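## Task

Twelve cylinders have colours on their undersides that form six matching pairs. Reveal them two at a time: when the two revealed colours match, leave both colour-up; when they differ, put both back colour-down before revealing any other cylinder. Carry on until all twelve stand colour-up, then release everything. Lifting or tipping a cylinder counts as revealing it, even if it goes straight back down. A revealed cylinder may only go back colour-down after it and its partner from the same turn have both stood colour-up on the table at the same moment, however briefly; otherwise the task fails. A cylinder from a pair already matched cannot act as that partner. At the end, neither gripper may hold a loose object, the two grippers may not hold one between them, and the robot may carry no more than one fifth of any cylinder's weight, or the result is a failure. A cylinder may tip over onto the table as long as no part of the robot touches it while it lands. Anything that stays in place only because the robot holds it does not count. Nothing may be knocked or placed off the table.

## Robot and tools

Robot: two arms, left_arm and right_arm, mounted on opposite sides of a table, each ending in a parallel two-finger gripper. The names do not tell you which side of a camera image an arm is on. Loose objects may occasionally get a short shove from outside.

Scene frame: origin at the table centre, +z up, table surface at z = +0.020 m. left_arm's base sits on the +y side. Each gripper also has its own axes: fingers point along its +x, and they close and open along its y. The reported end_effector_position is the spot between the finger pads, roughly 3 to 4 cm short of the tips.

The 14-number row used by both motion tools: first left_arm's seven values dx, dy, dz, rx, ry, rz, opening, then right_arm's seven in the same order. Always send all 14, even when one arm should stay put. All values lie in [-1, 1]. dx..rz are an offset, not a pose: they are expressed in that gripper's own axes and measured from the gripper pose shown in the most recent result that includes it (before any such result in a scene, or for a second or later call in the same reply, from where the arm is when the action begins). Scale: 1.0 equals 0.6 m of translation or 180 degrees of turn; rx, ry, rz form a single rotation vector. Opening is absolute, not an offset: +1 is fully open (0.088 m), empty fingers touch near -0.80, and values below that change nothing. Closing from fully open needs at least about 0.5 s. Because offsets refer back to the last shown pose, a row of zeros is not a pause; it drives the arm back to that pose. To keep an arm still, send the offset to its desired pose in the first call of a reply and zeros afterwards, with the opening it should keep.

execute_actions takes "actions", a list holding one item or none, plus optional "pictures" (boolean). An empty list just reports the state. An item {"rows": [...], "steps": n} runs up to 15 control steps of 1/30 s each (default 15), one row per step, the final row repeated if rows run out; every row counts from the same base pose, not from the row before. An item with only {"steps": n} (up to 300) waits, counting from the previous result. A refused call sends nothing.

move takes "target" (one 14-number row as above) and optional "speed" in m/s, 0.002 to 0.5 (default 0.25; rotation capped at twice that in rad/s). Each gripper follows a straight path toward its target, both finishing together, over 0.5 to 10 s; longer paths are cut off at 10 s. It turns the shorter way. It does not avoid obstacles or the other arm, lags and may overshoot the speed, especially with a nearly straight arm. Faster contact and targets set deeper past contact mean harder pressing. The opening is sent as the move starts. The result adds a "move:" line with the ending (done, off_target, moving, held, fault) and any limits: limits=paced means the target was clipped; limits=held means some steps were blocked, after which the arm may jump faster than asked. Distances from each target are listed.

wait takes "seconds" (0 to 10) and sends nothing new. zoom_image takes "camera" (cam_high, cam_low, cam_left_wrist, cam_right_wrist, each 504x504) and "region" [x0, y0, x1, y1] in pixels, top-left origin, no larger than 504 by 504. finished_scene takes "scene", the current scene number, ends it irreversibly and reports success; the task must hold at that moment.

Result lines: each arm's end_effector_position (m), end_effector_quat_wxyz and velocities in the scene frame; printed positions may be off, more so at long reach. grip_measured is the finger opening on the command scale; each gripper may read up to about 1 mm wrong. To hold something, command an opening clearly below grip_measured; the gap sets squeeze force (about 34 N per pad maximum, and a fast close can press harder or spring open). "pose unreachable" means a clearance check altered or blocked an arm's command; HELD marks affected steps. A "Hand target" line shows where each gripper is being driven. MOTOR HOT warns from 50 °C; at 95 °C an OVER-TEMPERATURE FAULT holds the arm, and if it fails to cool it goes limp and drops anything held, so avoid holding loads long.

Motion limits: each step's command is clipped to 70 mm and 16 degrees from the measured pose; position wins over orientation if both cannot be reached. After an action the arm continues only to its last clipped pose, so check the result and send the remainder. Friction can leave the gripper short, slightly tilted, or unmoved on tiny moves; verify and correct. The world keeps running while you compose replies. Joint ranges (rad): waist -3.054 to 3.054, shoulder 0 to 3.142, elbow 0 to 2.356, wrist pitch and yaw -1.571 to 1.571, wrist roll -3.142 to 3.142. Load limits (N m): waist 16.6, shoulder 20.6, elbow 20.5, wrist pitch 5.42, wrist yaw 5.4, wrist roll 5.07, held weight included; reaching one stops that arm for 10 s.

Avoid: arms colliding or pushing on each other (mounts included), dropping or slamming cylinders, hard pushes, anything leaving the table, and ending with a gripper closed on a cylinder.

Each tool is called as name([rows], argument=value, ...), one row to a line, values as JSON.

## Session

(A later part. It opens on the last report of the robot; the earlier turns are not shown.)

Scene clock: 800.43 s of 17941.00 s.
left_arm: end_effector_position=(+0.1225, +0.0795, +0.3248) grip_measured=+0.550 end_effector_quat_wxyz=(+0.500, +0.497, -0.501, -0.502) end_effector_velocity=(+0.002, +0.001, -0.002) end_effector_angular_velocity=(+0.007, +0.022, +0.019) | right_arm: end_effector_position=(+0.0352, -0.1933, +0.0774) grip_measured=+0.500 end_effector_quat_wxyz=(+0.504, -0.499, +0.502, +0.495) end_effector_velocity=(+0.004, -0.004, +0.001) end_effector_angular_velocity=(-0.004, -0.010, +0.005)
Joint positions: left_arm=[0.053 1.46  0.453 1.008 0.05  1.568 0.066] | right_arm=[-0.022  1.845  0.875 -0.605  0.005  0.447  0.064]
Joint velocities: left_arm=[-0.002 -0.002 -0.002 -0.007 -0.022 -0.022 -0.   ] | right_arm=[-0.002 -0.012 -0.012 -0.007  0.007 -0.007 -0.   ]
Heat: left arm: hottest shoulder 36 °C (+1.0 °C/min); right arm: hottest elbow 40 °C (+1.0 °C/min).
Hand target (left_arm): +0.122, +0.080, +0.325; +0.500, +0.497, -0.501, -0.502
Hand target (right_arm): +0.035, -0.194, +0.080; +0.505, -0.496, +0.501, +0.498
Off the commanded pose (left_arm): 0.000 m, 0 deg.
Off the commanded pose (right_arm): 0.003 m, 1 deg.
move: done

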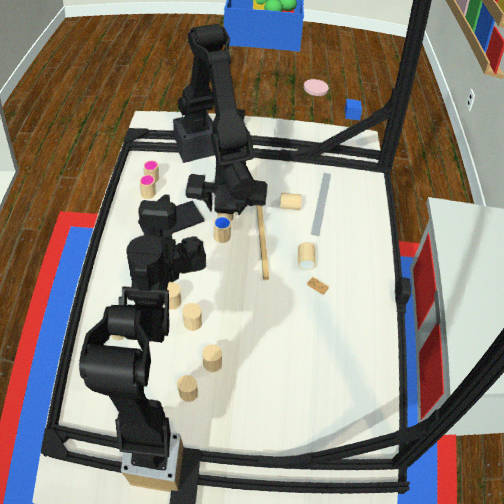

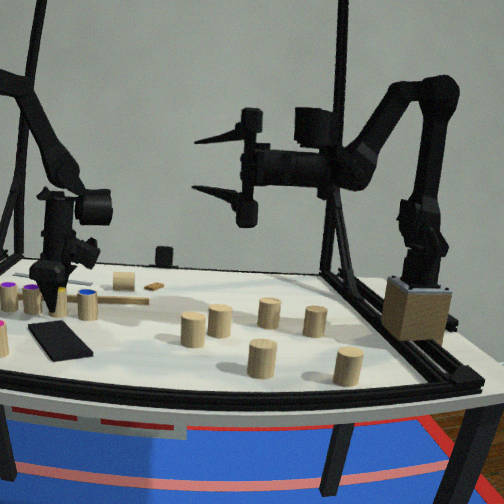

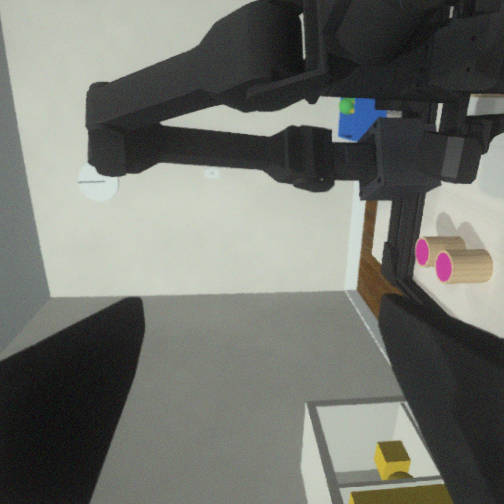

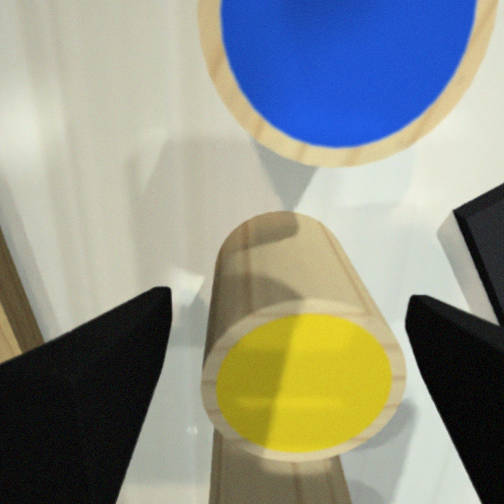

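execute_actions([
  {"rows":[[-0.005,0,0.002,0,0,0,0.55,-0.005,0,0.002,0,0,0,0.5],[0,0,0,0,0,0,0.55,-0.01,0,0.003,0,0,0,0.5]],"steps":10},
], pictures=false)

execute_actions([
  {"rows":[[0,0,0,0,0,0,0.55,0,0,0,0,0,0,-0.4]],"steps":7},
], pictures=false)

execute_actions([
  {"rows":[[0,0,0,0,0,0,0.55,-0.015,0,0,0,0,0,-0.4],[0,0,0,0,0,0,0.55,-0.03,0,0,0,0,0,-0.4],[0,0,0,0,0,0,0.55,-0.045,0,0,0,0,0,-0.4],[0,0,0,0,0,0,0.55,-0.06,0,0,0,0,0,-0.4],[0,0,0,0,0,0,0.55,-0.075,0,0,0,0,0,-0.4],[0,0,0,0,0,0,0.55,-0.09,0,0,0,0,0,-0.4],[0,0,0,0,0,0,0.55,-0.105,0,0,0,0,0,-0.4],[0,0,0,0,0,0,0.55,-0.12,0,0,0,0,0,-0.4],[0,0,0,0,0,0,0.55,-0.135,0,0,0,0,0,-0.4]],"steps":11},
], pictures=false)

move(target=[0,0,0,0,0,0,0.55,-0.27,-0.152,0.237,0,-0.501,0,-0.4], speed=0.4)

execute_actions([
  {"rows":[[0,0,0,0,0,0,0.55,0,0,0,0,0,0,-0.4]],"steps":2},
], pictures=false)

Scene clock: 817.47 s of 17941.00 s.
left_arm: end_effector_position=(+0.1225, +0.0795, +0.3248) grip_measured=+0.550 end_effector_quat_wxyz=(+0.500, +0.497, -0.501, -0.502) end_effector_velocity=(+0.000, +0.001, +0.002) end_effector_angular_velocity=(-0.007, +0.007, +0.005) | right_arm: end_effector_position=(+0.0364, -0.1960, +0.0786) grip_measured=+0.500 end_effector_quat_wxyz=(+0.502, -0.505, +0.504, +0.489) end_effector_velocity=(+0.000, -0.002, +0.002) end_effector_angular_velocity=(-0.014, +0.002, +0.005)
Joint positions: left_arm=[0.053 1.46  0.453 1.008 0.05  1.568 0.066] | right_arm=[-0.022  1.844  0.88  -0.628  0.005  0.447  0.064]
Joint velocities: left_arm=[-0.002 -0.002 -0.002  0.007 -0.007 -0.007 -0.   ] | right_arm=[-0.002 -0.002  0.007 -0.022 -0.007 -0.007 -0.   ]
Heat: left arm: hottest shoulder 35 °C (-1.0 °C/min); right arm: hottest elbow 38 °C (-2.0 °C/min).
Hand target (left_arm): +0.122, +0.080, +0.325; +0.500, +0.497, -0.501, -0.502
Hand target (right_arm): +0.035, -0.192, +0.083; +0.504, -0.499, +0.502, +0.495
Off the commanded pose (left_arm): 0.000 m, 0 deg.
Off the commanded pose (right_arm): 0.007 m, 1 deg.
Steps of this call (steps 1 to 90: nothing new was sent; then 13.70 s passed at rest; steps 91 to 100: all 10 steps of this action). Readings (end_effector_position):
91: left_arm (+0.1225, +0.0795, +0.3248) | right_arm (+0.0353, -0.1936, +0.0773)
92: left_arm (+0.1225, +0.0795, +0.3248) | right_arm (+0.0356, -0.1943, +0.0775)
94: left_arm (+0.1225, +0.0795, +0.3248) | right_arm (+0.0364, -0.1961, +0.0778)
98: left_arm (+0.1225, +0.0795, +0.3248) | right_arm (+0.0365, -0.1963, +0.0784)
100: the state above

Scene clock: 817.70 s of 17941.00 s.
left_arm: end_effector_position=(+0.1225, +0.0795, +0.3248) grip_measured=+0.550 end_effector_quat_wxyz=(+0.500, +0.497, -0.501, -0.502) end_effector_velocity=(+0.000, +0.001, -0.002) end_effector_angular_velocity=(+0.007, +0.008, +0.005) | right_arm: end_effector_position=(+0.0365, -0.1963, +0.0787) grip_measured=+0.003 end_effector_quat_wxyz=(+0.502, -0.506, +0.504, +0.489) end_effector_velocity=(+0.003, -0.001, +0.000) end_effector_angular_velocity=(-0.004, -0.010, +0.005)
Joint positions: left_arm=[0.053 1.46  0.453 1.008 0.05  1.568 0.066] | right_arm=[-0.022  1.844  0.88  -0.63   0.006  0.447  0.039]
Joint velocities: left_arm=[-0.002 -0.002 -0.002 -0.007 -0.007 -0.007  0.   ] | right_arm=[-0.002 -0.002 -0.002 -0.007  0.007 -0.007 -0.   ]
Heat: left arm: hottest shoulder 35 °C (-1.0 °C/min); right arm: hottest elbow 38 °C (-2.0 °C/min).
Hand target (left_arm): +0.122, +0.080, +0.325; +0.500, +0.497, -0.501, -0.502
Hand target (right_arm): +0.036, -0.196, +0.079; +0.502, -0.505, +0.504, +0.489
Off the commanded pose (left_arm): 0.000 m, 0 deg.
Off the commanded pose (right_arm): 0.000 m, 0 deg.
Steps of this call (steps 1 to 7: all 7 steps of this action). Readings (end_effector_position):
1: left_arm (+0.1225, +0.0795, +0.3248) | right_arm (+0.0364, -0.1960, +0.0787)
2: left_arm (+0.1225, +0.0795, +0.3248) | right_arm (+0.0364, -0.1960, +0.0787)
4: left_arm (+0.1225, +0.0795, +0.3248) | right_arm (+0.0362, -0.1960, +0.0787)
7: the state above

Scene clock: 818.07 s of 17941.00 s.
left_arm: end_effector_position=(+0.1225, +0.0795, +0.3248) grip_measured=+0.550 end_effector_quat_wxyz=(+0.500, +0.497, -0.501, -0.502) end_effector_velocity=(-0.002, +0.001, +0.002) end_effector_angular_velocity=(-0.007, +0.007, -0.000) | right_arm: end_effector_position=(+0.0369, -0.1971, +0.1412) grip_measured=+0.003 end_effector_quat_wxyz=(+0.501, -0.509, +0.505, +0.484) end_effector_velocity=(-0.024, +0.053, +0.195) end_effector_angular_velocity=(+0.257, +0.112, +0.025)
Joint positions: left_arm=[0.053 1.46  0.453 1.008 0.05  1.568 0.066] | right_arm=[-0.022  1.708  1.008 -0.906  0.006  0.448  0.039]
Joint velocities: left_arm=[-0.007 -0.002 -0.002  0.007 -0.007 -0.007 -0.   ] | right_arm=[ 0.002 -0.359  0.457 -0.535  0.007 -0.022 -0.   ]
Heat: left arm: hottest shoulder 35 °C (-1.0 °C/min); right arm: hottest elbow 38 °C (-2.0 °C/min).
Hand target (left_arm): +0.122, +0.080, +0.325; +0.500, +0.497, -0.501, -0.502
Hand target (right_arm): +0.035, -0.195, +0.158; +0.502, -0.505, +0.504, +0.489
Off the commanded pose (left_arm): 0.000 m, 0 deg.
Off the commanded pose (right_arm): 0.019 m, 1 deg.
Steps of this call (steps 1 to 11: all 11 steps of this action). Readings (end_effector_position):
1: left_arm (+0.1225, +0.0795, +0.3248) | right_arm (+0.0367, -0.1968, +0.0789)
2: left_arm (+0.1225, +0.0795, +0.3248) | right_arm (+0.0375, -0.1984, +0.0804)
4: left_arm (+0.1225, +0.0795, +0.3248) | right_arm (+0.0397, -0.2032, +0.0874)
8: left_arm (+0.1225, +0.0795, +0.3248) | right_arm (+0.0390, -0.2016, +0.1167)
11: the state above

Scene clock: 821.00 s of 17941.00 s.
left_arm: end_effector_position=(+0.1225, +0.0795, +0.3248) grip_measured=+0.550 end_effector_quat_wxyz=(+0.500, +0.497, -0.501, -0.502) end_effector_velocity=(-0.002, +0.001, -0.007) end_effector_angular_velocity=(+0.027, +0.009, -0.010) | right_arm: end_effector_position=(+0.1238, -0.0511, +0.3195) grip_measured=+0.001 end_effector_quat_wxyz=(+0.707, -0.014, -0.003, +0.707) end_effector_velocity=(-0.000, +0.000, +0.003) end_effector_angular_velocity=(+0.017, -0.005, +0.005)
Joint positions: left_arm=[0.053 1.46  0.453 1.008 0.05  1.568 0.066] | right_arm=[-0.342  1.393  0.533  0.845  0.116 -0.022  0.039]
Joint velocities: left_arm=[-0.002 -0.002 -0.007 -0.022  0.007 -0.007 -0.   ] | right_arm=[-0.002  0.002 -0.002  0.022 -0.007 -0.007 -0.   ]
Heat: left arm: hottest shoulder 35 °C (-1.0 °C/min); right arm: hottest elbow 38 °C (-2.0 °C/min).
Hand target (left_arm): +0.122, +0.080, +0.325; +0.500, +0.497, -0.501, -0.502
Hand target (right_arm): +0.124, -0.051, +0.314; +0.707, -0.019, -0.000, +0.707
Off the commanded pose (left_arm): 0.000 m, 0 deg.
Off the commanded pose (right_arm): 0.008 m, 1 deg.
move: done

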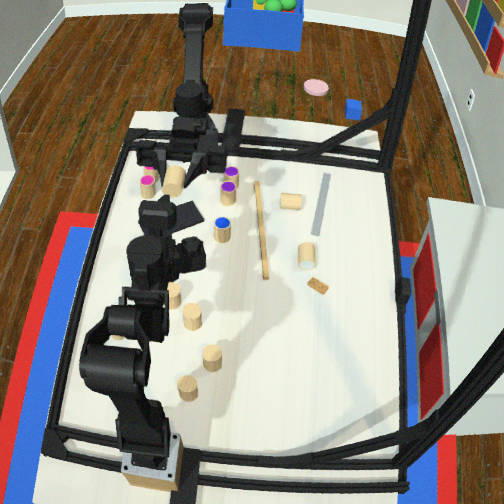

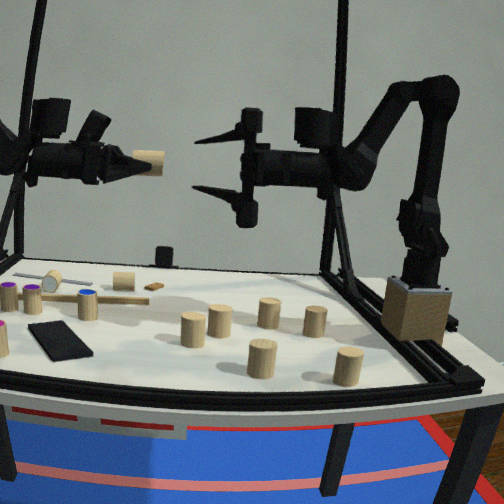

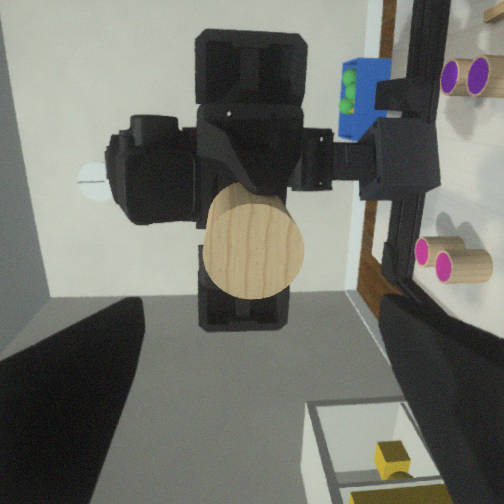

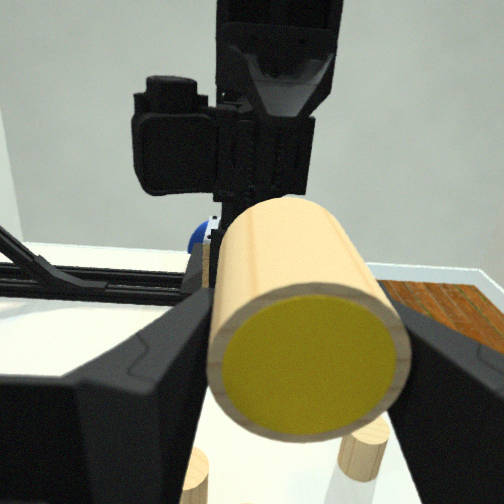

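Scene clock: 821.07 s of 17941.00 s.
left_arm: end_effector_position=(+0.1225, +0.0795, +0.3248) grip_measured=+0.550 end_effector_quat_wxyz=(+0.500, +0.497, -0.501, -0.502) end_effector_velocity=(+0.000, +0.001, +0.002) end_effector_angular_velocity=(-0.007, -0.008, +0.005) | right_arm: end_effector_position=(+0.1238, -0.0511, +0.3195) grip_measured=+0.001 end_effector_quat_wxyz=(+0.707, -0.014, -0.003, +0.707) end_effector_velocity=(+0.002, -0.001, -0.004) end_effector_angular_velocity=(-0.012, -0.009, -0.010)
Joint positions: left_arm=[0.053 1.46  0.453 1.008 0.05  1.568 0.066] | right_arm=[-0.342  1.393  0.533  0.845  0.116 -0.022  0.039]
Joint velocities: left_arm=[-0.002 -0.002 -0.002  0.007 -0.007  0.007 -0.   ] | right_arm=[-0.002 -0.002 -0.007 -0.007  0.007 -0.007 -0.   ]
Heat: left arm: hottest shoulder 35 °C (-1.0 °C/min); right arm: hottest elbow 38 °C (-2.0 °C/min).
Hand target (left_arm): +0.122, +0.080, +0.325; +0.500, +0.497, -0.501, -0.502
Hand target (right_arm): +0.124, -0.051, +0.319; +0.707, -0.014, -0.003, +0.707
Off the commanded pose (left_arm): 0.000 m, 0 deg.
Off the commanded pose (right_arm): 0.000 m, 0 deg.
Steps of this call (steps 1 to 2: all 2 steps of this action). Readings (end_effector_position):
1: left_arm (+0.1225, +0.0795, +0.3248) | right_arm (+0.1238, -0.0511, +0.3195)
2: the state above

move(target=[0.14,0.0035,0.004,0,0,0,0.55,0,0,0,0,0,0,-0.4], speed=0.14)

execute_actions([
  {"rows":[[0,0,0,0,0,0,-0.4,0,0,0,0,0,0,-0.4]],"steps":7},
], pictures=false)

execute_actions([
  {"rows":[[0,0,0,0,0,0,-0.4,0,0,0,0,0,0,0.5],[0,0,0,0,0,0,-0.4,0,0,0,0,0,0,0.5],[0,0,0,0,0,0,-0.4,0,0,0,0,0,0,0.5],[-0.01,0,0,0,0,0,-0.4,-0.01,0,0,0,0,0,0.5],[-0.02,0,0,0,0,0,-0.4,-0.02,0,0,0,0,0,0.5],[-0.03,0,0,0,0,0,-0.4,-0.03,0,0,0,0,0,0.5],[-0.04,0,0,0,0,0,-0.4,-0.04,0,0,0,0,0,0.5],[-0.05,0,0,0,0,0,-0.4,-0.05,0,0,0,0,0,0.5]],"steps":8},
], pictures=false)

move(target=[-0.18,-0.335,-0.063,0,0,-0.498,-0.4,-0.087,0.157,-0.298,0.005,0.495,0.005,0.5], speed=0.4)

Scene clock: 835.47 s of 17941.00 s.
left_arm: end_effector_position=(+0.1205, -0.0014, +0.3249) grip_measured=+0.550 end_effector_quat_wxyz=(+0.499, +0.498, -0.500, -0.503) end_effector_velocity=(-0.002, -0.002, -0.005) end_effector_angular_velocity=(+0.022, +0.008, -0.010) | right_arm: end_effector_position=(+0.1238, -0.0510, +0.3189) grip_measured=-0.001 end_effector_quat_wxyz=(+0.707, -0.015, -0.002, +0.707) end_effector_velocity=(-0.002, -0.000, -0.004) end_effector_angular_velocity=(-0.012, -0.023, +0.020)
Joint positions: left_arm=[0.036 1.754 0.768 0.984 0.033 1.568 0.066] | right_arm=[-0.342  1.394  0.532  0.844  0.116 -0.022  0.039]
Joint velocities: left_arm=[-0.002  0.007  0.007 -0.022  0.007 -0.007 -0.   ] | right_arm=[-0.002  0.002 -0.002 -0.007 -0.022 -0.022 -0.   ]
Heat: left arm: hottest shoulder 34 °C (-3.0 °C/min); right arm: hottest elbow 39 °C (+0.0 °C/min).
Hand target (left_arm): +0.120, -0.004, +0.326; +0.500, +0.497, -0.501, -0.502
Hand target (right_arm): +0.124, -0.051, +0.319; +0.707, -0.014, -0.003, +0.707
Off the commanded pose (left_arm): 0.004 m, 0 deg.
Off the commanded pose (right_arm): 0.001 m, 0 deg.
move: done

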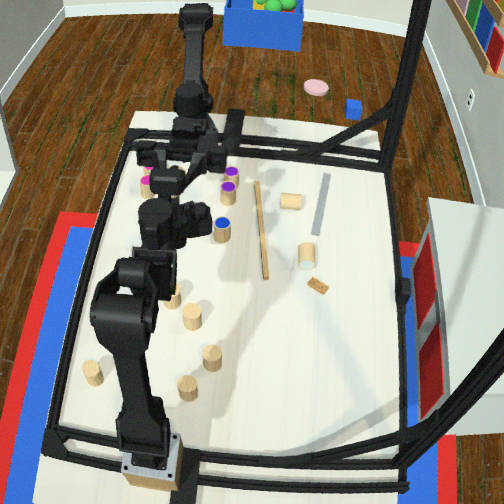

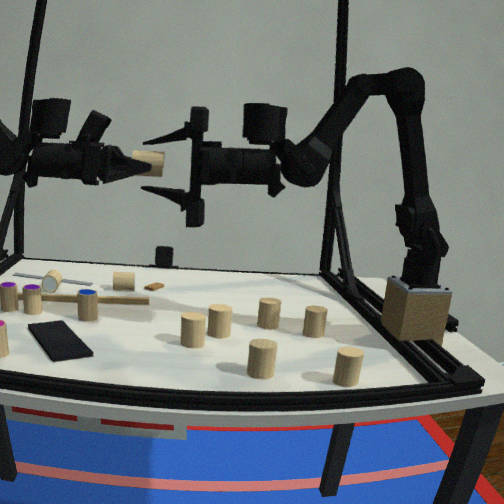

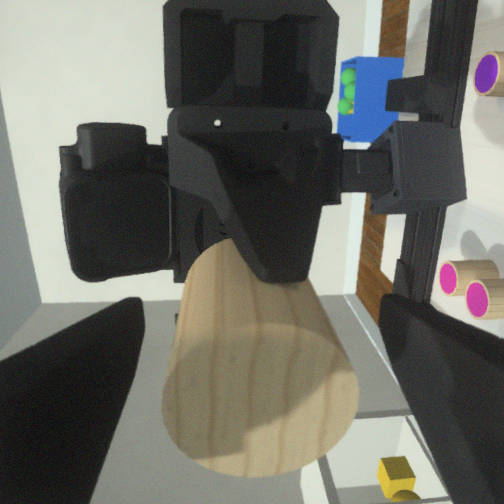

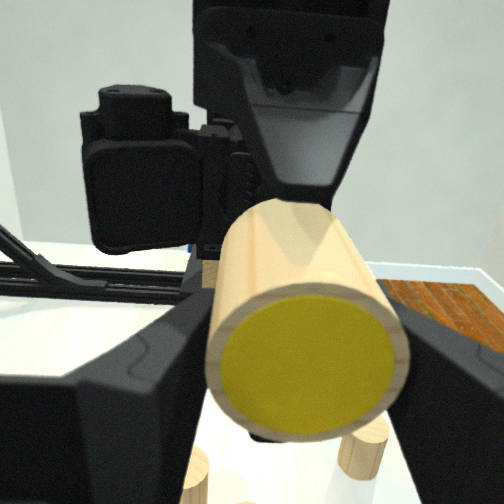

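Scene clock: 835.70 s of 17941.00 s.
left_arm: end_effector_position=(+0.1205, -0.0014, +0.3252) grip_measured=+0.022 end_effector_quat_wxyz=(+0.499, +0.498, -0.501, -0.502) end_effector_velocity=(+0.004, +0.000, -0.000) end_effector_angular_velocity=(-0.002, +0.022, +0.024) | right_arm: end_effector_position=(+0.1238, -0.0510, +0.3181) grip_measured=-0.001 end_effector_quat_wxyz=(+0.707, -0.016, -0.001, +0.707) end_effector_velocity=(-0.002, -0.001, -0.002) end_effector_angular_velocity=(-0.007, -0.008, +0.020)
Joint positions: left_arm=[0.036 1.754 0.768 0.985 0.033 1.569 0.04 ] | right_arm=[-0.342  1.394  0.532  0.841  0.116 -0.022  0.039]
Joint velocities: left_arm=[ 0.002  0.002 -0.002  0.007 -0.022 -0.022  0.   ] | right_arm=[-0.002 -0.002 -0.002 -0.007 -0.022 -0.007 -0.   ]
Heat: left arm: hottest shoulder 34 °C (-3.0 °C/min); right arm: hottest elbow 39 °C (+0.0 °C/min).
Hand target (left_arm): +0.120, -0.001, +0.325; +0.498, +0.498, -0.500, -0.503
Hand target (right_arm): +0.124, -0.051, +0.319; +0.707, -0.015, -0.002, +0.707
Off the commanded pose (left_arm): 0.000 m, 0 deg.
Off the commanded pose (right_arm): 0.001 m, 0 deg.
Steps of this call (steps 1 to 7: all 7 steps of this action). Readings (end_effector_position):
1: left_arm (+0.1205, -0.0014, +0.3249) | right_arm (+0.1238, -0.0510, +0.3189)
2: left_arm (+0.1205, -0.0014, +0.3249) | right_arm (+0.1238, -0.0510, +0.3189)
4: left_arm (+0.1205, -0.0014, +0.3253) | right_arm (+0.1238, -0.0510, +0.3183)
7: the state above

Scene clock: 835.97 s of 17941.00 s.
left_arm: end_effector_position=(+0.1203, +0.0118, +0.3186) grip_measured=+0.022 end_effector_quat_wxyz=(+0.495, +0.502, -0.496, -0.507) end_effector_velocity=(-0.002, +0.143, -0.028) end_effector_angular_velocity=(+0.076, +0.009, +0.010) | right_arm: end_effector_position=(+0.1240, -0.0632, +0.3176) grip_measured=+0.477 end_effector_quat_wxyz=(+0.707, -0.017, -0.000, +0.707) end_effector_velocity=(-0.001, -0.139, -0.009) end_effector_angular_velocity=(-0.026, +0.003, +0.005)
Joint positions: left_arm=[0.037 1.719 0.709 0.991 0.033 1.569 0.04 ] | right_arm=[-0.337  1.339  0.492  0.824  0.12  -0.022  0.062]
Joint velocities: left_arm=[ 0.002 -0.442 -0.598  0.081 -0.007 -0.007 -0.   ] | right_arm=[ 0.071 -0.632 -0.462 -0.198  0.066  0.007  0.018]
Heat: left arm: hottest shoulder 34 °C (-3.0 °C/min); right arm: hottest elbow 39 °C (-1.0 °C/min).
Hand target (left_arm): +0.121, +0.026, +0.324; +0.499, +0.498, -0.501, -0.502
Hand target (right_arm): +0.124, -0.078, +0.318; +0.707, -0.016, -0.001, +0.707
Off the commanded pose (left_arm): 0.018 m, 1 deg.
Off the commanded pose (right_arm): 0.018 m, 0 deg.
Steps of this call (steps 1 to 8: all 8 steps of this action). Readings (end_effector_position):
1: left_arm (+0.1205, -0.0014, +0.3253) | right_arm (+0.1238, -0.0510, +0.3181)
2: left_arm (+0.1205, -0.0014, +0.3253) | right_arm (+0.1238, -0.0510, +0.3180)
4: left_arm (+0.1207, -0.0011, +0.3249) | right_arm (+0.1238, -0.0512, +0.3179)
8: the state above

Scene clock: 838.90 s of 17941.00 s.
left_arm: end_effector_position=(+0.1566, +0.1367, +0.1200) grip_measured=+0.019 end_effector_quat_wxyz=(-0.003, +0.706, +0.001, -0.709) end_effector_velocity=(-0.000, +0.005, -0.002) end_effector_angular_velocity=(+0.028, -0.004, +0.019) | right_arm: end_effector_position=(+0.0363, -0.1324, +0.1395) grip_measured=+0.500 end_effector_quat_wxyz=(+0.503, -0.498, +0.503, +0.497) end_effector_velocity=(-0.000, -0.007, -0.003) end_effector_angular_velocity=(-0.037, +0.010, +0.005)
Joint positions: left_arm=[ 0.142  1.991  1.164 -0.751  0.003  1.706  0.04 ] | right_arm=[-0.104  1.895  1.237 -0.914  0.001  0.365  0.064]
Joint velocities: left_arm=[-0.002  0.007  0.002 -0.022 -0.007 -0.022 -0.   ] | right_arm=[-0.002  0.007 -0.002 -0.022 -0.022 -0.007 -0.   ]
Heat: left arm: hottest shoulder 35 °C (-2.0 °C/min); right arm: hottest elbow 39 °C (-1.0 °C/min).
Hand target (left_arm): +0.158, +0.134, +0.120; -0.003, +0.707, +0.001, -0.707
Hand target (right_arm): +0.034, -0.131, +0.137; +0.501, -0.499, +0.505, +0.495
Off the commanded pose (left_arm): 0.003 m, 0 deg.
Off the commanded pose (right_arm): 0.003 m, 1 deg.
move: done

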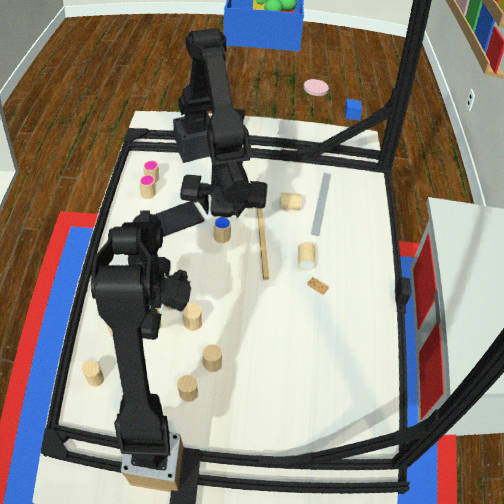

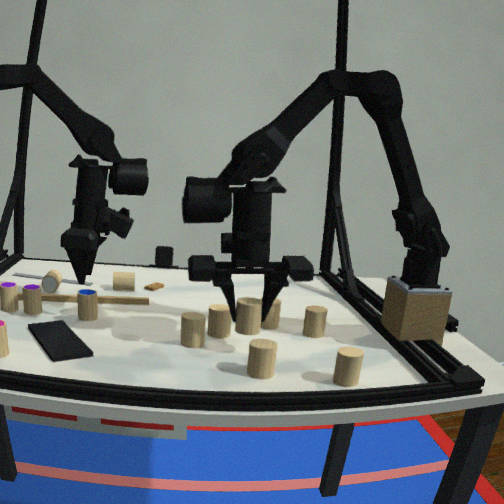

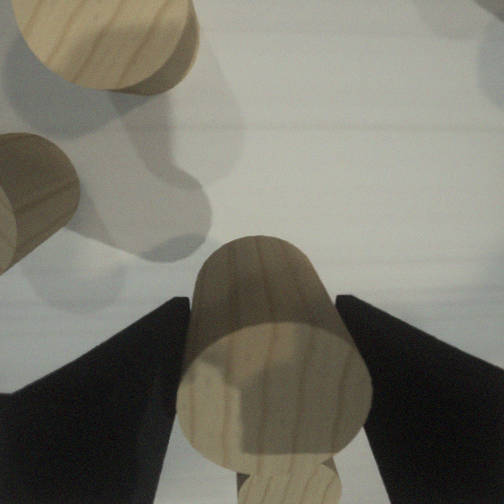

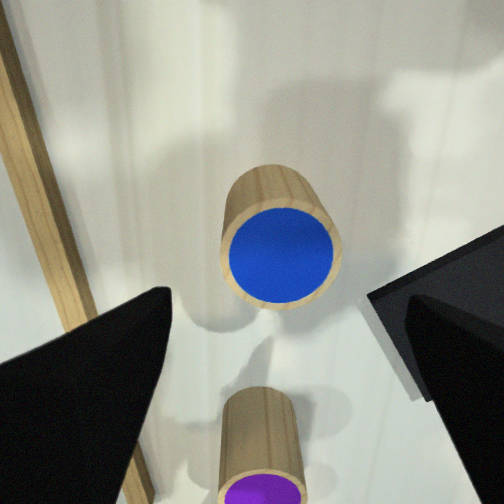

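move(target=[0.075,0,0,0,0,0,-0.4,0.098,0,0,0,0.003,0,0.5], speed=0.09)

execute_actions([
  {"rows":[[0,0,0,0,0,0,0.5,0,0,0,0,0,0,-0.4]],"steps":7},
], pictures=false)

execute_actions([
  {"rows":[[-0.015,0,0,0,0,0,0.5,-0.015,0,0,0,0,0,-0.4],[-0.03,0,0,0,0,0,0.5,-0.03,0,0,0,0,0,-0.4],[-0.045,0,0,0,0,0,0.5,-0.045,0,0,0,0,0,-0.4],[-0.06,0,0,0,0,0,0.5,-0.06,0,0,0,0,0,-0.4],[-0.075,0,0,0,0,0,0.5,-0.075,0,0,0,0,0,-0.4],[-0.09,0,0,0,0,0,0.5,-0.09,0,0,0,0,0,-0.4],[-0.105,0,0,0,0,0,0.5,-0.105,0,0,0,0,0,-0.4],[-0.12,0,0,0,0,0,0.5,-0.12,0,0,0,0,0,-0.4]],"steps":10},
], pictures=false)

move(target=[-0.29,0.09,0.058,0,0,0.499,0.55,-0.277,-0.152,0.128,0,-0.5,0,-0.4], speed=0.4)

execute_actions([
  {"rows":[[0,0,0,0,0,0,0.55,0,0,0,0,0,0,-0.4]],"steps":2},
], pictures=false)

Scene clock: 849.27 s of 17941.00 s.
left_arm: end_effector_position=(+0.1571, +0.1337, +0.0803) grip_measured=+0.011 end_effector_quat_wxyz=(+0.002, +0.706, -0.003, -0.708) end_effector_velocity=(-0.000, +0.004, -0.001) end_effector_angular_velocity=(+0.013, -0.006, +0.005) | right_arm: end_effector_position=(+0.0352, -0.1291, +0.0865) grip_measured=+0.500 end_effector_quat_wxyz=(+0.504, -0.495, +0.501, +0.500) end_effector_velocity=(+0.002, -0.007, -0.001) end_effector_angular_velocity=(-0.028, -0.002, +0.005)
Joint positions: left_arm=[ 0.142  2.085  1.115 -0.594  0.003  1.706  0.04 ] | right_arm=[-0.104  1.999  1.146 -0.71   0.001  0.365  0.064]
Joint velocities: left_arm=[-0.002 -0.002 -0.007 -0.007 -0.007 -0.007 -0.   ] | right_arm=[-0.002 -0.002 -0.007 -0.022 -0.007 -0.007 -0.   ]
Heat: left arm: hottest shoulder 35 °C (-1.0 °C/min); right arm: hottest elbow 39 °C (-1.0 °C/min).
Hand target (left_arm): +0.156, +0.137, +0.075; -0.003, +0.706, +0.002, -0.709
Hand target (right_arm): +0.037, -0.132, +0.081; +0.501, -0.500, +0.505, +0.494
Off the commanded pose (left_arm): 0.006 m, 1 deg.
Off the commanded pose (right_arm): 0.007 m, 1 deg.
move: done

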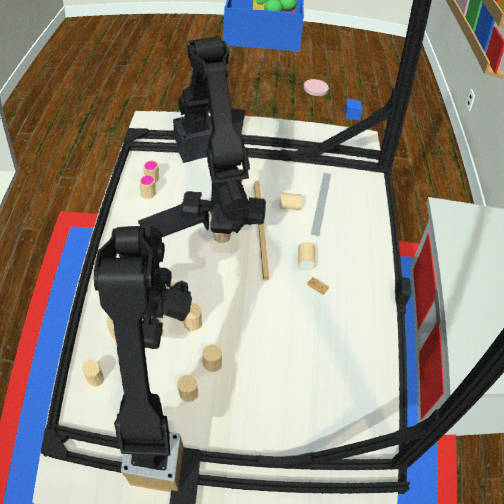

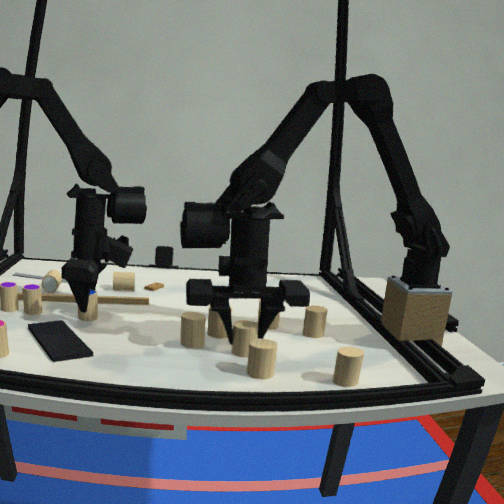

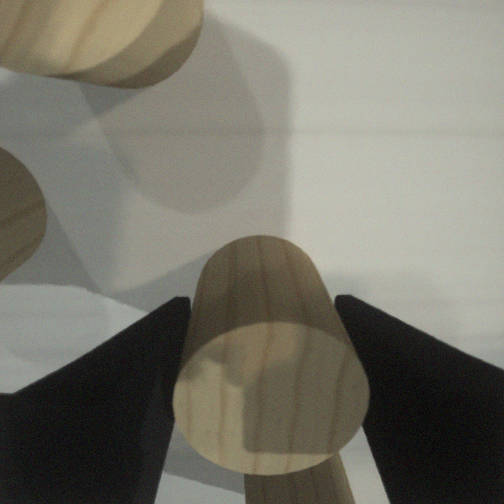

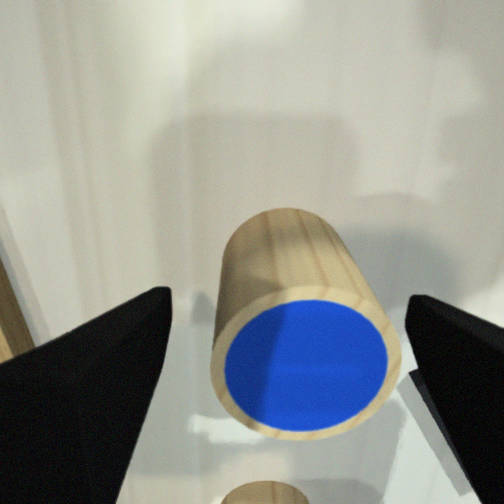

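Scene clock: 849.50 s of 17941.00 s.
left_arm: end_effector_position=(+0.1571, +0.1336, +0.0803) grip_measured=+0.410 end_effector_quat_wxyz=(+0.002, +0.706, -0.003, -0.708) end_effector_velocity=(-0.000, +0.005, -0.002) end_effector_angular_velocity=(+0.018, -0.005, +0.020) | right_arm: end_effector_position=(+0.0352, -0.1291, +0.0867) grip_measured=+0.001 end_effector_quat_wxyz=(+0.505, -0.495, +0.501, +0.499) end_effector_velocity=(+0.002, -0.005, +0.000) end_effector_angular_velocity=(-0.023, -0.001, +0.005)
Joint positions: left_arm=[ 0.142  2.085  1.115 -0.594  0.003  1.706  0.059] | right_arm=[-0.104  1.999  1.146 -0.71   0.001  0.365  0.039]
Joint velocities: left_arm=[-0.002  0.002 -0.007 -0.007 -0.007 -0.022  0.175] | right_arm=[-0.002 -0.002 -0.002 -0.022 -0.007 -0.007 -0.   ]
Heat: left arm: hottest shoulder 35 °C (-1.0 °C/min); right arm: hottest elbow 39 °C (-1.0 °C/min).
Hand target (left_arm): +0.157, +0.134, +0.080; +0.002, +0.706, -0.003, -0.708
Hand target (right_arm): +0.035, -0.129, +0.087; +0.504, -0.494, +0.501, +0.500
Off the commanded pose (left_arm): 0.000 m, 0 deg.
Off the commanded pose (right_arm): 0.000 m, 0 deg.
Steps of this call (steps 1 to 7: all 7 steps of this action). Readings (end_effector_position):
1: left_arm (+0.1571, +0.1337, +0.0803) | right_arm (+0.0352, -0.1291, +0.0865)
2: left_arm (+0.1571, +0.1337, +0.0803) | right_arm (+0.0352, -0.1291, +0.0867)
4: left_arm (+0.1571, +0.1337, +0.0803) | right_arm (+0.0352, -0.1291, +0.0867)
7: the state above

Scene clock: 849.83 s of 17941.00 s.
left_arm: end_effector_position=(+0.1566, +0.1374, +0.1347) grip_measured=+0.497 end_effector_quat_wxyz=(-0.003, +0.706, +0.001, -0.709) end_effector_velocity=(+0.010, -0.067, +0.211) end_effector_angular_velocity=(-0.324, -0.066, +0.015) | right_arm: end_effector_position=(+0.0369, -0.1337, +0.1379) grip_measured=+0.001 end_effector_quat_wxyz=(+0.501, -0.502, +0.505, +0.492) end_effector_velocity=(-0.026, +0.064, +0.225) end_effector_angular_velocity=(+0.343, +0.150, +0.005)
Joint positions: left_arm=[ 0.142  1.958  1.184 -0.803  0.003  1.706  0.063] | right_arm=[-0.104  1.902  1.241 -0.923  0.001  0.365  0.039]
Joint velocities: left_arm=[-0.007 -0.427  0.349 -0.447 -0.022 -0.022  0.001] | right_arm=[-0.002 -0.393  0.442 -0.462 -0.022 -0.007  0.   ]
Heat: left arm: hottest shoulder 35 °C (-1.0 °C/min); right arm: hottest elbow 39 °C (-1.0 °C/min).
Hand target (left_arm): +0.157, +0.134, +0.152; +0.002, +0.706, -0.004, -0.708
Hand target (right_arm): +0.035, -0.130, +0.158; +0.505, -0.494, +0.501, +0.500
Off the commanded pose (left_arm): 0.018 m, 1 deg.
Off the commanded pose (right_arm): 0.021 m, 1 deg.
Steps of this call (steps 1 to 10: all 10 steps of this action). Readings (end_effector_position):
1: left_arm (+0.1571, +0.1341, +0.0805) | right_arm (+0.0354, -0.1297, +0.0867)
2: left_arm (+0.1569, +0.1357, +0.0823) | right_arm (+0.0361, -0.1316, +0.0879)
4: left_arm (+0.1561, +0.1413, +0.0891) | right_arm (+0.0380, -0.1366, +0.0936)
8: left_arm (+0.1561, +0.1411, +0.1187) | right_arm (+0.0382, -0.1372, +0.1216)
10: the state above

Scene clock: 852.77 s of 17941.00 s.
left_arm: end_effector_position=(+0.1227, +0.0816, +0.3271) grip_measured=+0.550 end_effector_quat_wxyz=(+0.500, +0.497, -0.502, -0.501) end_effector_velocity=(-0.002, +0.001, -0.004) end_effector_angular_velocity=(+0.007, +0.022, -0.010) | right_arm: end_effector_position=(+0.1257, -0.0558, +0.3264) grip_measured=+0.000 end_effector_quat_wxyz=(+0.707, +0.003, -0.006, +0.707) end_effector_velocity=(-0.002, -0.000, -0.000) end_effector_angular_velocity=(+0.002, -0.007, +0.010)
Joint positions: left_arm=[0.055 1.442 0.45  0.995 0.053 1.568 0.066] | right_arm=[-0.348  1.368  0.518  0.863  0.109 -0.005  0.039]
Joint velocities: left_arm=[-0.002  0.007 -0.007  0.007  0.007 -0.022 -0.   ] | right_arm=[ 0.002  0.002 -0.002  0.007 -0.007 -0.007 -0.   ]
Heat: left arm: hottest shoulder 35 °C (-1.0 °C/min); right arm: hottest elbow 39 °C (-1.0 °C/min).
Hand target (left_arm): +0.122, +0.083, +0.322; +0.498, +0.499, -0.499, -0.505
Hand target (right_arm): +0.126, -0.056, +0.320; +0.707, -0.003, -0.002, +0.707
Off the commanded pose (left_arm): 0.006 m, 1 deg.
Off the commanded pose (right_arm): 0.008 m, 1 deg.
move: done

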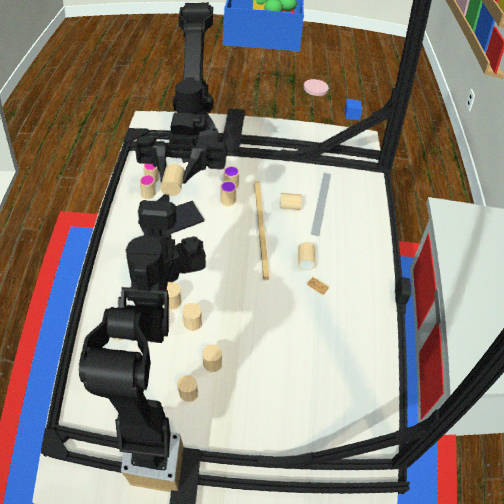

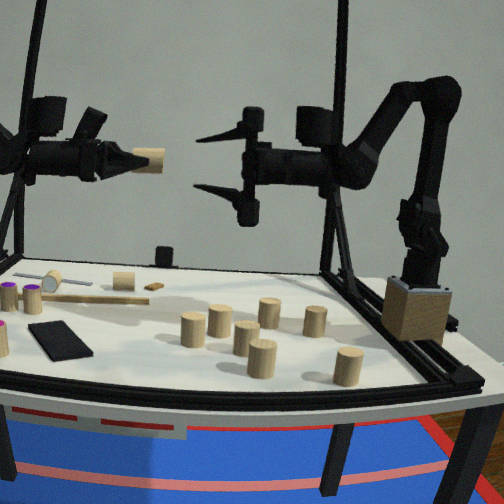

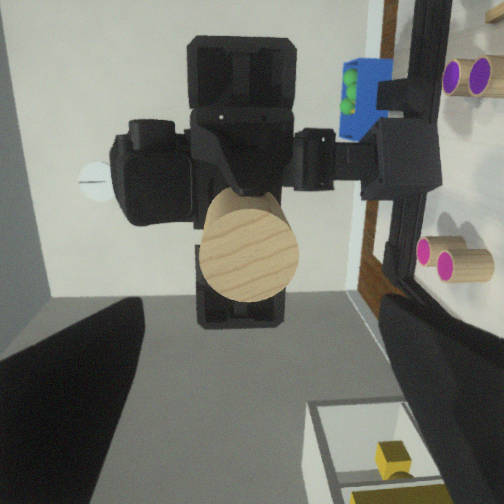

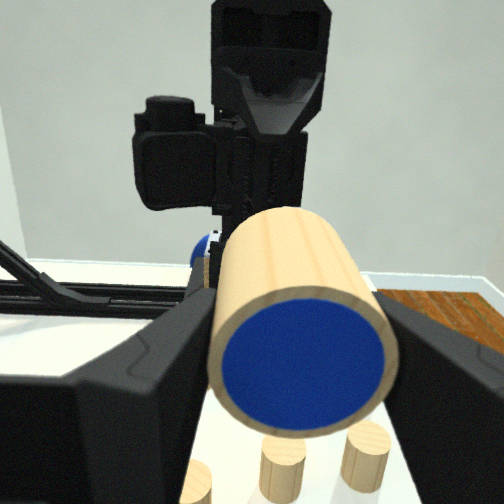

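Scene clock: 852.83 s of 17941.00 s.
left_arm: end_effector_position=(+0.1227, +0.0816, +0.3270) grip_measured=+0.550 end_effector_quat_wxyz=(+0.500, +0.497, -0.502, -0.501) end_effector_velocity=(+0.002, +0.001, -0.002) end_effector_angular_velocity=(+0.007, -0.007, +0.010) | right_arm: end_effector_position=(+0.1257, -0.0557, +0.3263) grip_measured=+0.000 end_effector_quat_wxyz=(+0.707, +0.003, -0.006, +0.707) end_effector_velocity=(-0.000, -0.001, -0.002) end_effector_angular_velocity=(-0.007, +0.006, +0.005)
Joint positions: left_arm=[0.055 1.443 0.45  0.995 0.053 1.568 0.066] | right_arm=[-0.348  1.369  0.518  0.863  0.109 -0.005  0.039]
Joint velocities: left_arm=[ 0.002 -0.002 -0.002 -0.007 -0.007  0.007 -0.   ] | right_arm=[-0.002 -0.002 -0.002 -0.007 -0.007  0.007 -0.   ]
Heat: left arm: hottest shoulder 35 °C (-1.0 °C/min); right arm: hottest elbow 39 °C (-1.0 °C/min).
Hand target (left_arm): +0.123, +0.082, +0.327; +0.500, +0.497, -0.502, -0.501
Hand target (right_arm): +0.126, -0.056, +0.326; +0.707, +0.003, -0.006, +0.707
Off the commanded pose (left_arm): 0.000 m, 0 deg.
Off the commanded pose (right_arm): 0.000 m, 0 deg.
Steps of this call (steps 1 to 2: all 2 steps of this action). Readings (end_effector_position):
1: left_arm (+0.1227, +0.0816, +0.3270) | right_arm (+0.1257, -0.0557, +0.3263)
2: the state above

move(target=[0.1447,0.0085,0.001,0,0,0,0.55,0,0,0,0,0,0,-0.4], speed=0.14)

execute_actions([
  {"rows":[[0,0,0,0,0,0,-0.4,0,0,0,0,0,0,-0.4]],"steps":7},
], pictures=false)

execute_actions([
  {"rows":[[0,0,0,0,0,0,-0.4,0,0,0,0,0,0,0.5],[0,0,0,0,0,0,-0.4,0,0,0,0,0,0,0.5],[0,0,0,0,0,0,-0.4,0,0,0,0,0,0,0.5],[-0.01,0,0,0,0,0,-0.4,-0.01,0,0,0,0,0,0.5],[-0.02,0,0,0,0,0,-0.4,-0.02,0,0,0,0,0,0.5],[-0.03,0,0,0,0,0,-0.4,-0.03,0,0,0,0,0,0.5],[-0.04,0,0,0,0,0,-0.4,-0.04,0,0,0,0,0,0.5],[-0.05,0,0,0,0,0,-0.4,-0.05,0,0,0,0,0,0.5]],"steps":8},
], pictures=false)

move(target=[-0.155,-0.345,0.22,0,0,-0.498,-0.4,-0.045,0,0,0,0.002,0,0.5], speed=0.4)

Scene clock: 870.03 s of 17941.00 s.
left_arm: end_effector_position=(+0.1225, -0.0021, +0.3302) grip_measured=+0.550 end_effector_quat_wxyz=(+0.499, +0.498, -0.501, -0.503) end_effector_velocity=(-0.005, -0.001, -0.002) end_effector_angular_velocity=(+0.007, +0.008, -0.015) | right_arm: end_effector_position=(+0.1257, -0.0557, +0.3259) grip_measured=-0.001 end_effector_quat_wxyz=(+0.707, +0.002, -0.005, +0.707) end_effector_velocity=(+0.002, +0.000, -0.007) end_effector_angular_velocity=(-0.027, -0.025, -0.010)
Joint positions: left_arm=[0.043 1.741 0.779 0.961 0.041 1.568 0.066] | right_arm=[-0.348  1.369  0.518  0.862  0.109 -0.005  0.039]
Joint velocities: left_arm=[-0.007  0.002  0.002 -0.007  0.007 -0.007 -0.   ] | right_arm=[-0.002  0.002 -0.002 -0.022  0.007 -0.022 -0.   ]
Heat: left arm: hottest shoulder 35 °C (+0.0 °C/min); right arm: hottest elbow 39 °C (+0.0 °C/min).
Hand target (left_arm): +0.122, -0.005, +0.332; +0.500, +0.497, -0.502, -0.502
Hand target (right_arm): +0.126, -0.056, +0.326; +0.707, +0.003, -0.006, +0.707
Off the commanded pose (left_arm): 0.004 m, 0 deg.
Off the commanded pose (right_arm): 0.000 m, 0 deg.
move: done

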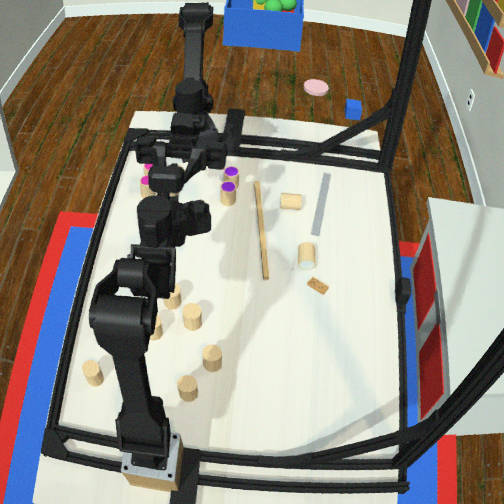

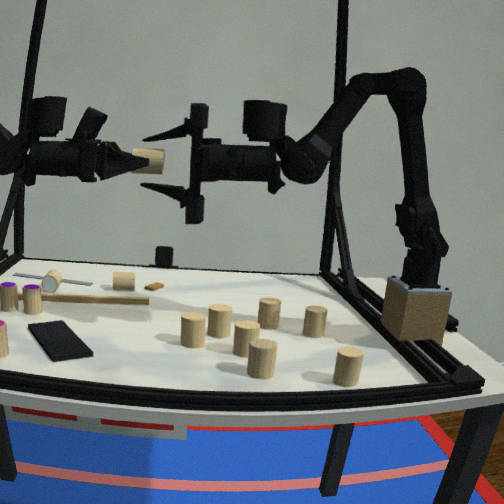

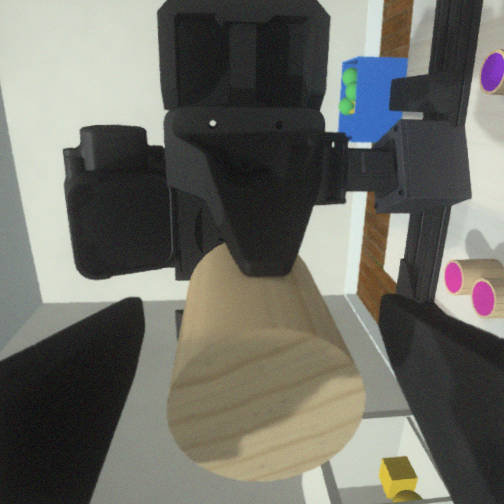

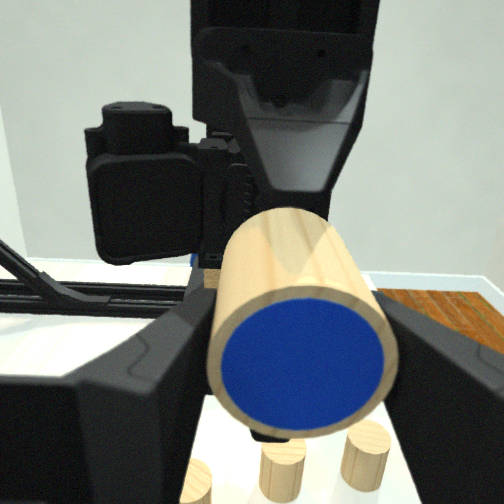

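Scene clock: 870.27 s of 17941.00 s.
left_arm: end_effector_position=(+0.1225, -0.0022, +0.3303) grip_measured=+0.019 end_effector_quat_wxyz=(+0.499, +0.498, -0.501, -0.502) end_effector_velocity=(+0.002, +0.001, +0.007) end_effector_angular_velocity=(-0.027, +0.021, +0.020) | right_arm: end_effector_position=(+0.1257, -0.0557, +0.3255) grip_measured=-0.001 end_effector_quat_wxyz=(+0.707, +0.002, -0.005, +0.707) end_effector_velocity=(-0.000, +0.000, +0.004) end_effector_angular_velocity=(+0.012, -0.006, +0.005)
Joint positions: left_arm=[0.043 1.741 0.78  0.961 0.041 1.568 0.04 ] | right_arm=[-0.348  1.369  0.518  0.86   0.109 -0.005  0.039]
Joint velocities: left_arm=[-0.002 -0.007 -0.002  0.022 -0.022 -0.022  0.   ] | right_arm=[-0.002 -0.002  0.002  0.007 -0.007 -0.007 -0.   ]
Heat: left arm: hottest shoulder 35 °C (+0.0 °C/min); right arm: hottest elbow 39 °C (+0.0 °C/min).
Hand target (left_arm): +0.122, -0.002, +0.330; +0.499, +0.498, -0.501, -0.503
Hand target (right_arm): +0.126, -0.056, +0.326; +0.707, +0.002, -0.005, +0.707
Off the commanded pose (left_arm): 0.000 m, 0 deg.
Off the commanded pose (right_arm): 0.000 m, 0 deg.
Steps of this call (steps 1 to 7: all 7 steps of this action). Readings (end_effector_position):
1: left_arm (+0.1225, -0.0022, +0.3302) | right_arm (+0.1257, -0.0557, +0.3259)
2: left_arm (+0.1225, -0.0022, +0.3302) | right_arm (+0.1257, -0.0557, +0.3259)
4: left_arm (+0.1225, -0.0022, +0.3303) | right_arm (+0.1257, -0.0557, +0.3258)
7: the state above

Scene clock: 870.53 s of 17941.00 s.
left_arm: end_effector_position=(+0.1220, +0.0109, +0.3243) grip_measured=+0.018 end_effector_quat_wxyz=(+0.495, +0.502, -0.497, -0.507) end_effector_velocity=(-0.007, +0.142, -0.024) end_effector_angular_velocity=(+0.061, +0.010, -0.010) | right_arm: end_effector_position=(+0.1259, -0.0679, +0.3244) grip_measured=+0.476 end_effector_quat_wxyz=(+0.707, +0.000, -0.004, +0.707) end_effector_velocity=(+0.001, -0.139, -0.010) end_effector_angular_velocity=(-0.012, +0.006, +0.000)
Joint positions: left_arm=[0.043 1.705 0.722 0.966 0.041 1.568 0.04 ] | right_arm=[-0.344  1.314  0.477  0.843  0.113 -0.005  0.062]
Joint velocities: left_arm=[-0.002 -0.452 -0.593  0.081  0.007 -0.007 -0.   ] | right_arm=[ 0.066 -0.637 -0.466 -0.183  0.066  0.007  0.023]
Heat: left arm: hottest shoulder 35 °C (+0.0 °C/min); right arm: hottest elbow 39 °C (+0.0 °C/min).
Hand target (left_arm): +0.123, +0.025, +0.330; +0.499, +0.498, -0.501, -0.503
Hand target (right_arm): +0.126, -0.083, +0.324; +0.707, +0.002, -0.005, +0.707
Off the commanded pose (left_arm): 0.018 m, 1 deg.
Off the commanded pose (right_arm): 0.018 m, 0 deg.
Steps of this call (steps 1 to 8: all 8 steps of this action). Readings (end_effector_position):
1: left_arm (+0.1225, -0.0022, +0.3304) | right_arm (+0.1257, -0.0557, +0.3255)
2: left_arm (+0.1225, -0.0022, +0.3304) | right_arm (+0.1257, -0.0557, +0.3255)
4: left_arm (+0.1225, -0.0019, +0.3299) | right_arm (+0.1257, -0.0559, +0.3254)
8: the state above

Scene clock: 873.47 s of 17941.00 s.
left_arm: end_effector_position=(-0.0090, +0.1213, +0.1198) grip_measured=+0.015 end_effector_quat_wxyz=(-0.003, +0.706, +0.001, -0.708) end_effector_velocity=(+0.002, +0.006, -0.003) end_effector_angular_velocity=(+0.028, -0.017, -0.010) | right_arm: end_effector_position=(+0.1257, -0.1044, +0.3262) grip_measured=+0.500 end_effector_quat_wxyz=(+0.706, -0.000, -0.003, +0.708) end_effector_velocity=(-0.000, +0.000, -0.003) end_effector_angular_velocity=(-0.017, -0.010, +0.005)
Joint positions: left_arm=[-0.325  2.096  1.327 -0.806  0.005  1.24   0.04 ] | right_arm=[-0.323  1.118  0.373  0.749  0.133 -0.005  0.064]
Joint velocities: left_arm=[-0.002  0.007 -0.002 -0.022 -0.007  0.007 -0.   ] | right_arm=[-0.002 -0.002  0.002 -0.022 -0.007 -0.007 -0.   ]
Heat: left arm: hottest shoulder 35 °C (+0.0 °C/min); right arm: hottest elbow 39 °C (+1.0 °C/min).
Hand target (left_arm): -0.011, +0.119, +0.120; -0.003, +0.705, +0.001, -0.709
Hand target (right_arm): +0.126, -0.107, +0.325; +0.707, -0.000, -0.002, +0.707
Off the commanded pose (left_arm): 0.003 m, 0 deg.
Off the commanded pose (right_arm): 0.003 m, 0 deg.
move: done

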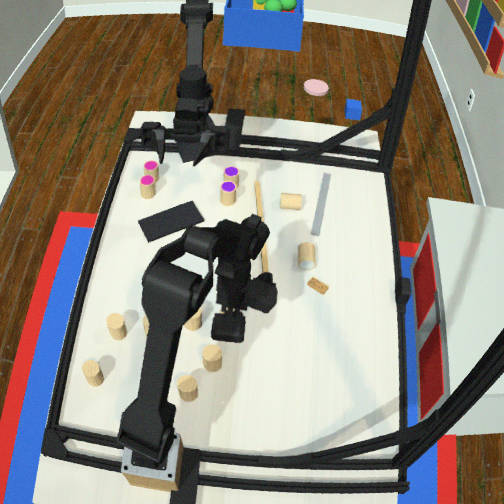

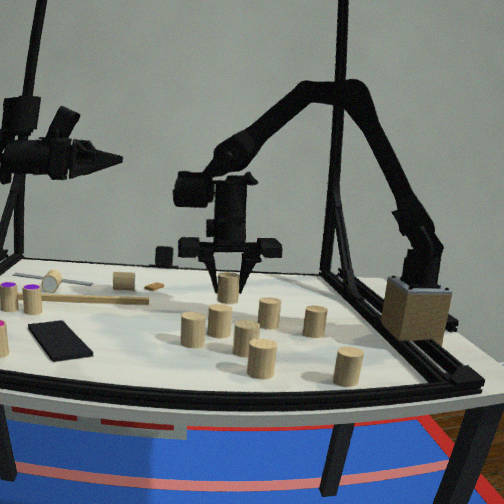

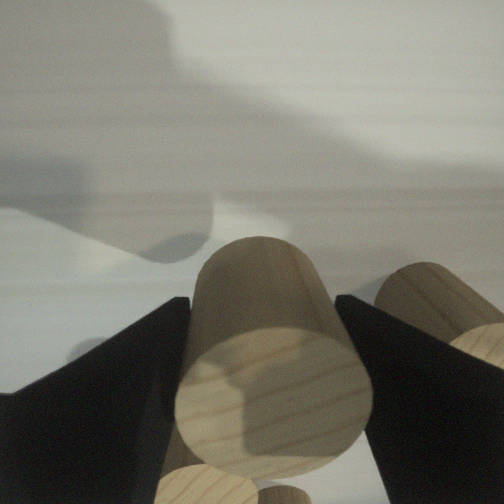

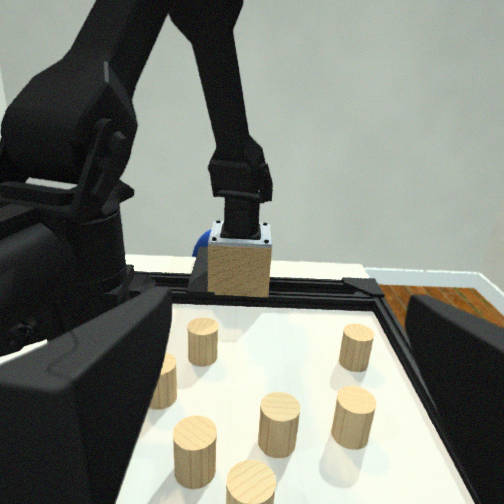

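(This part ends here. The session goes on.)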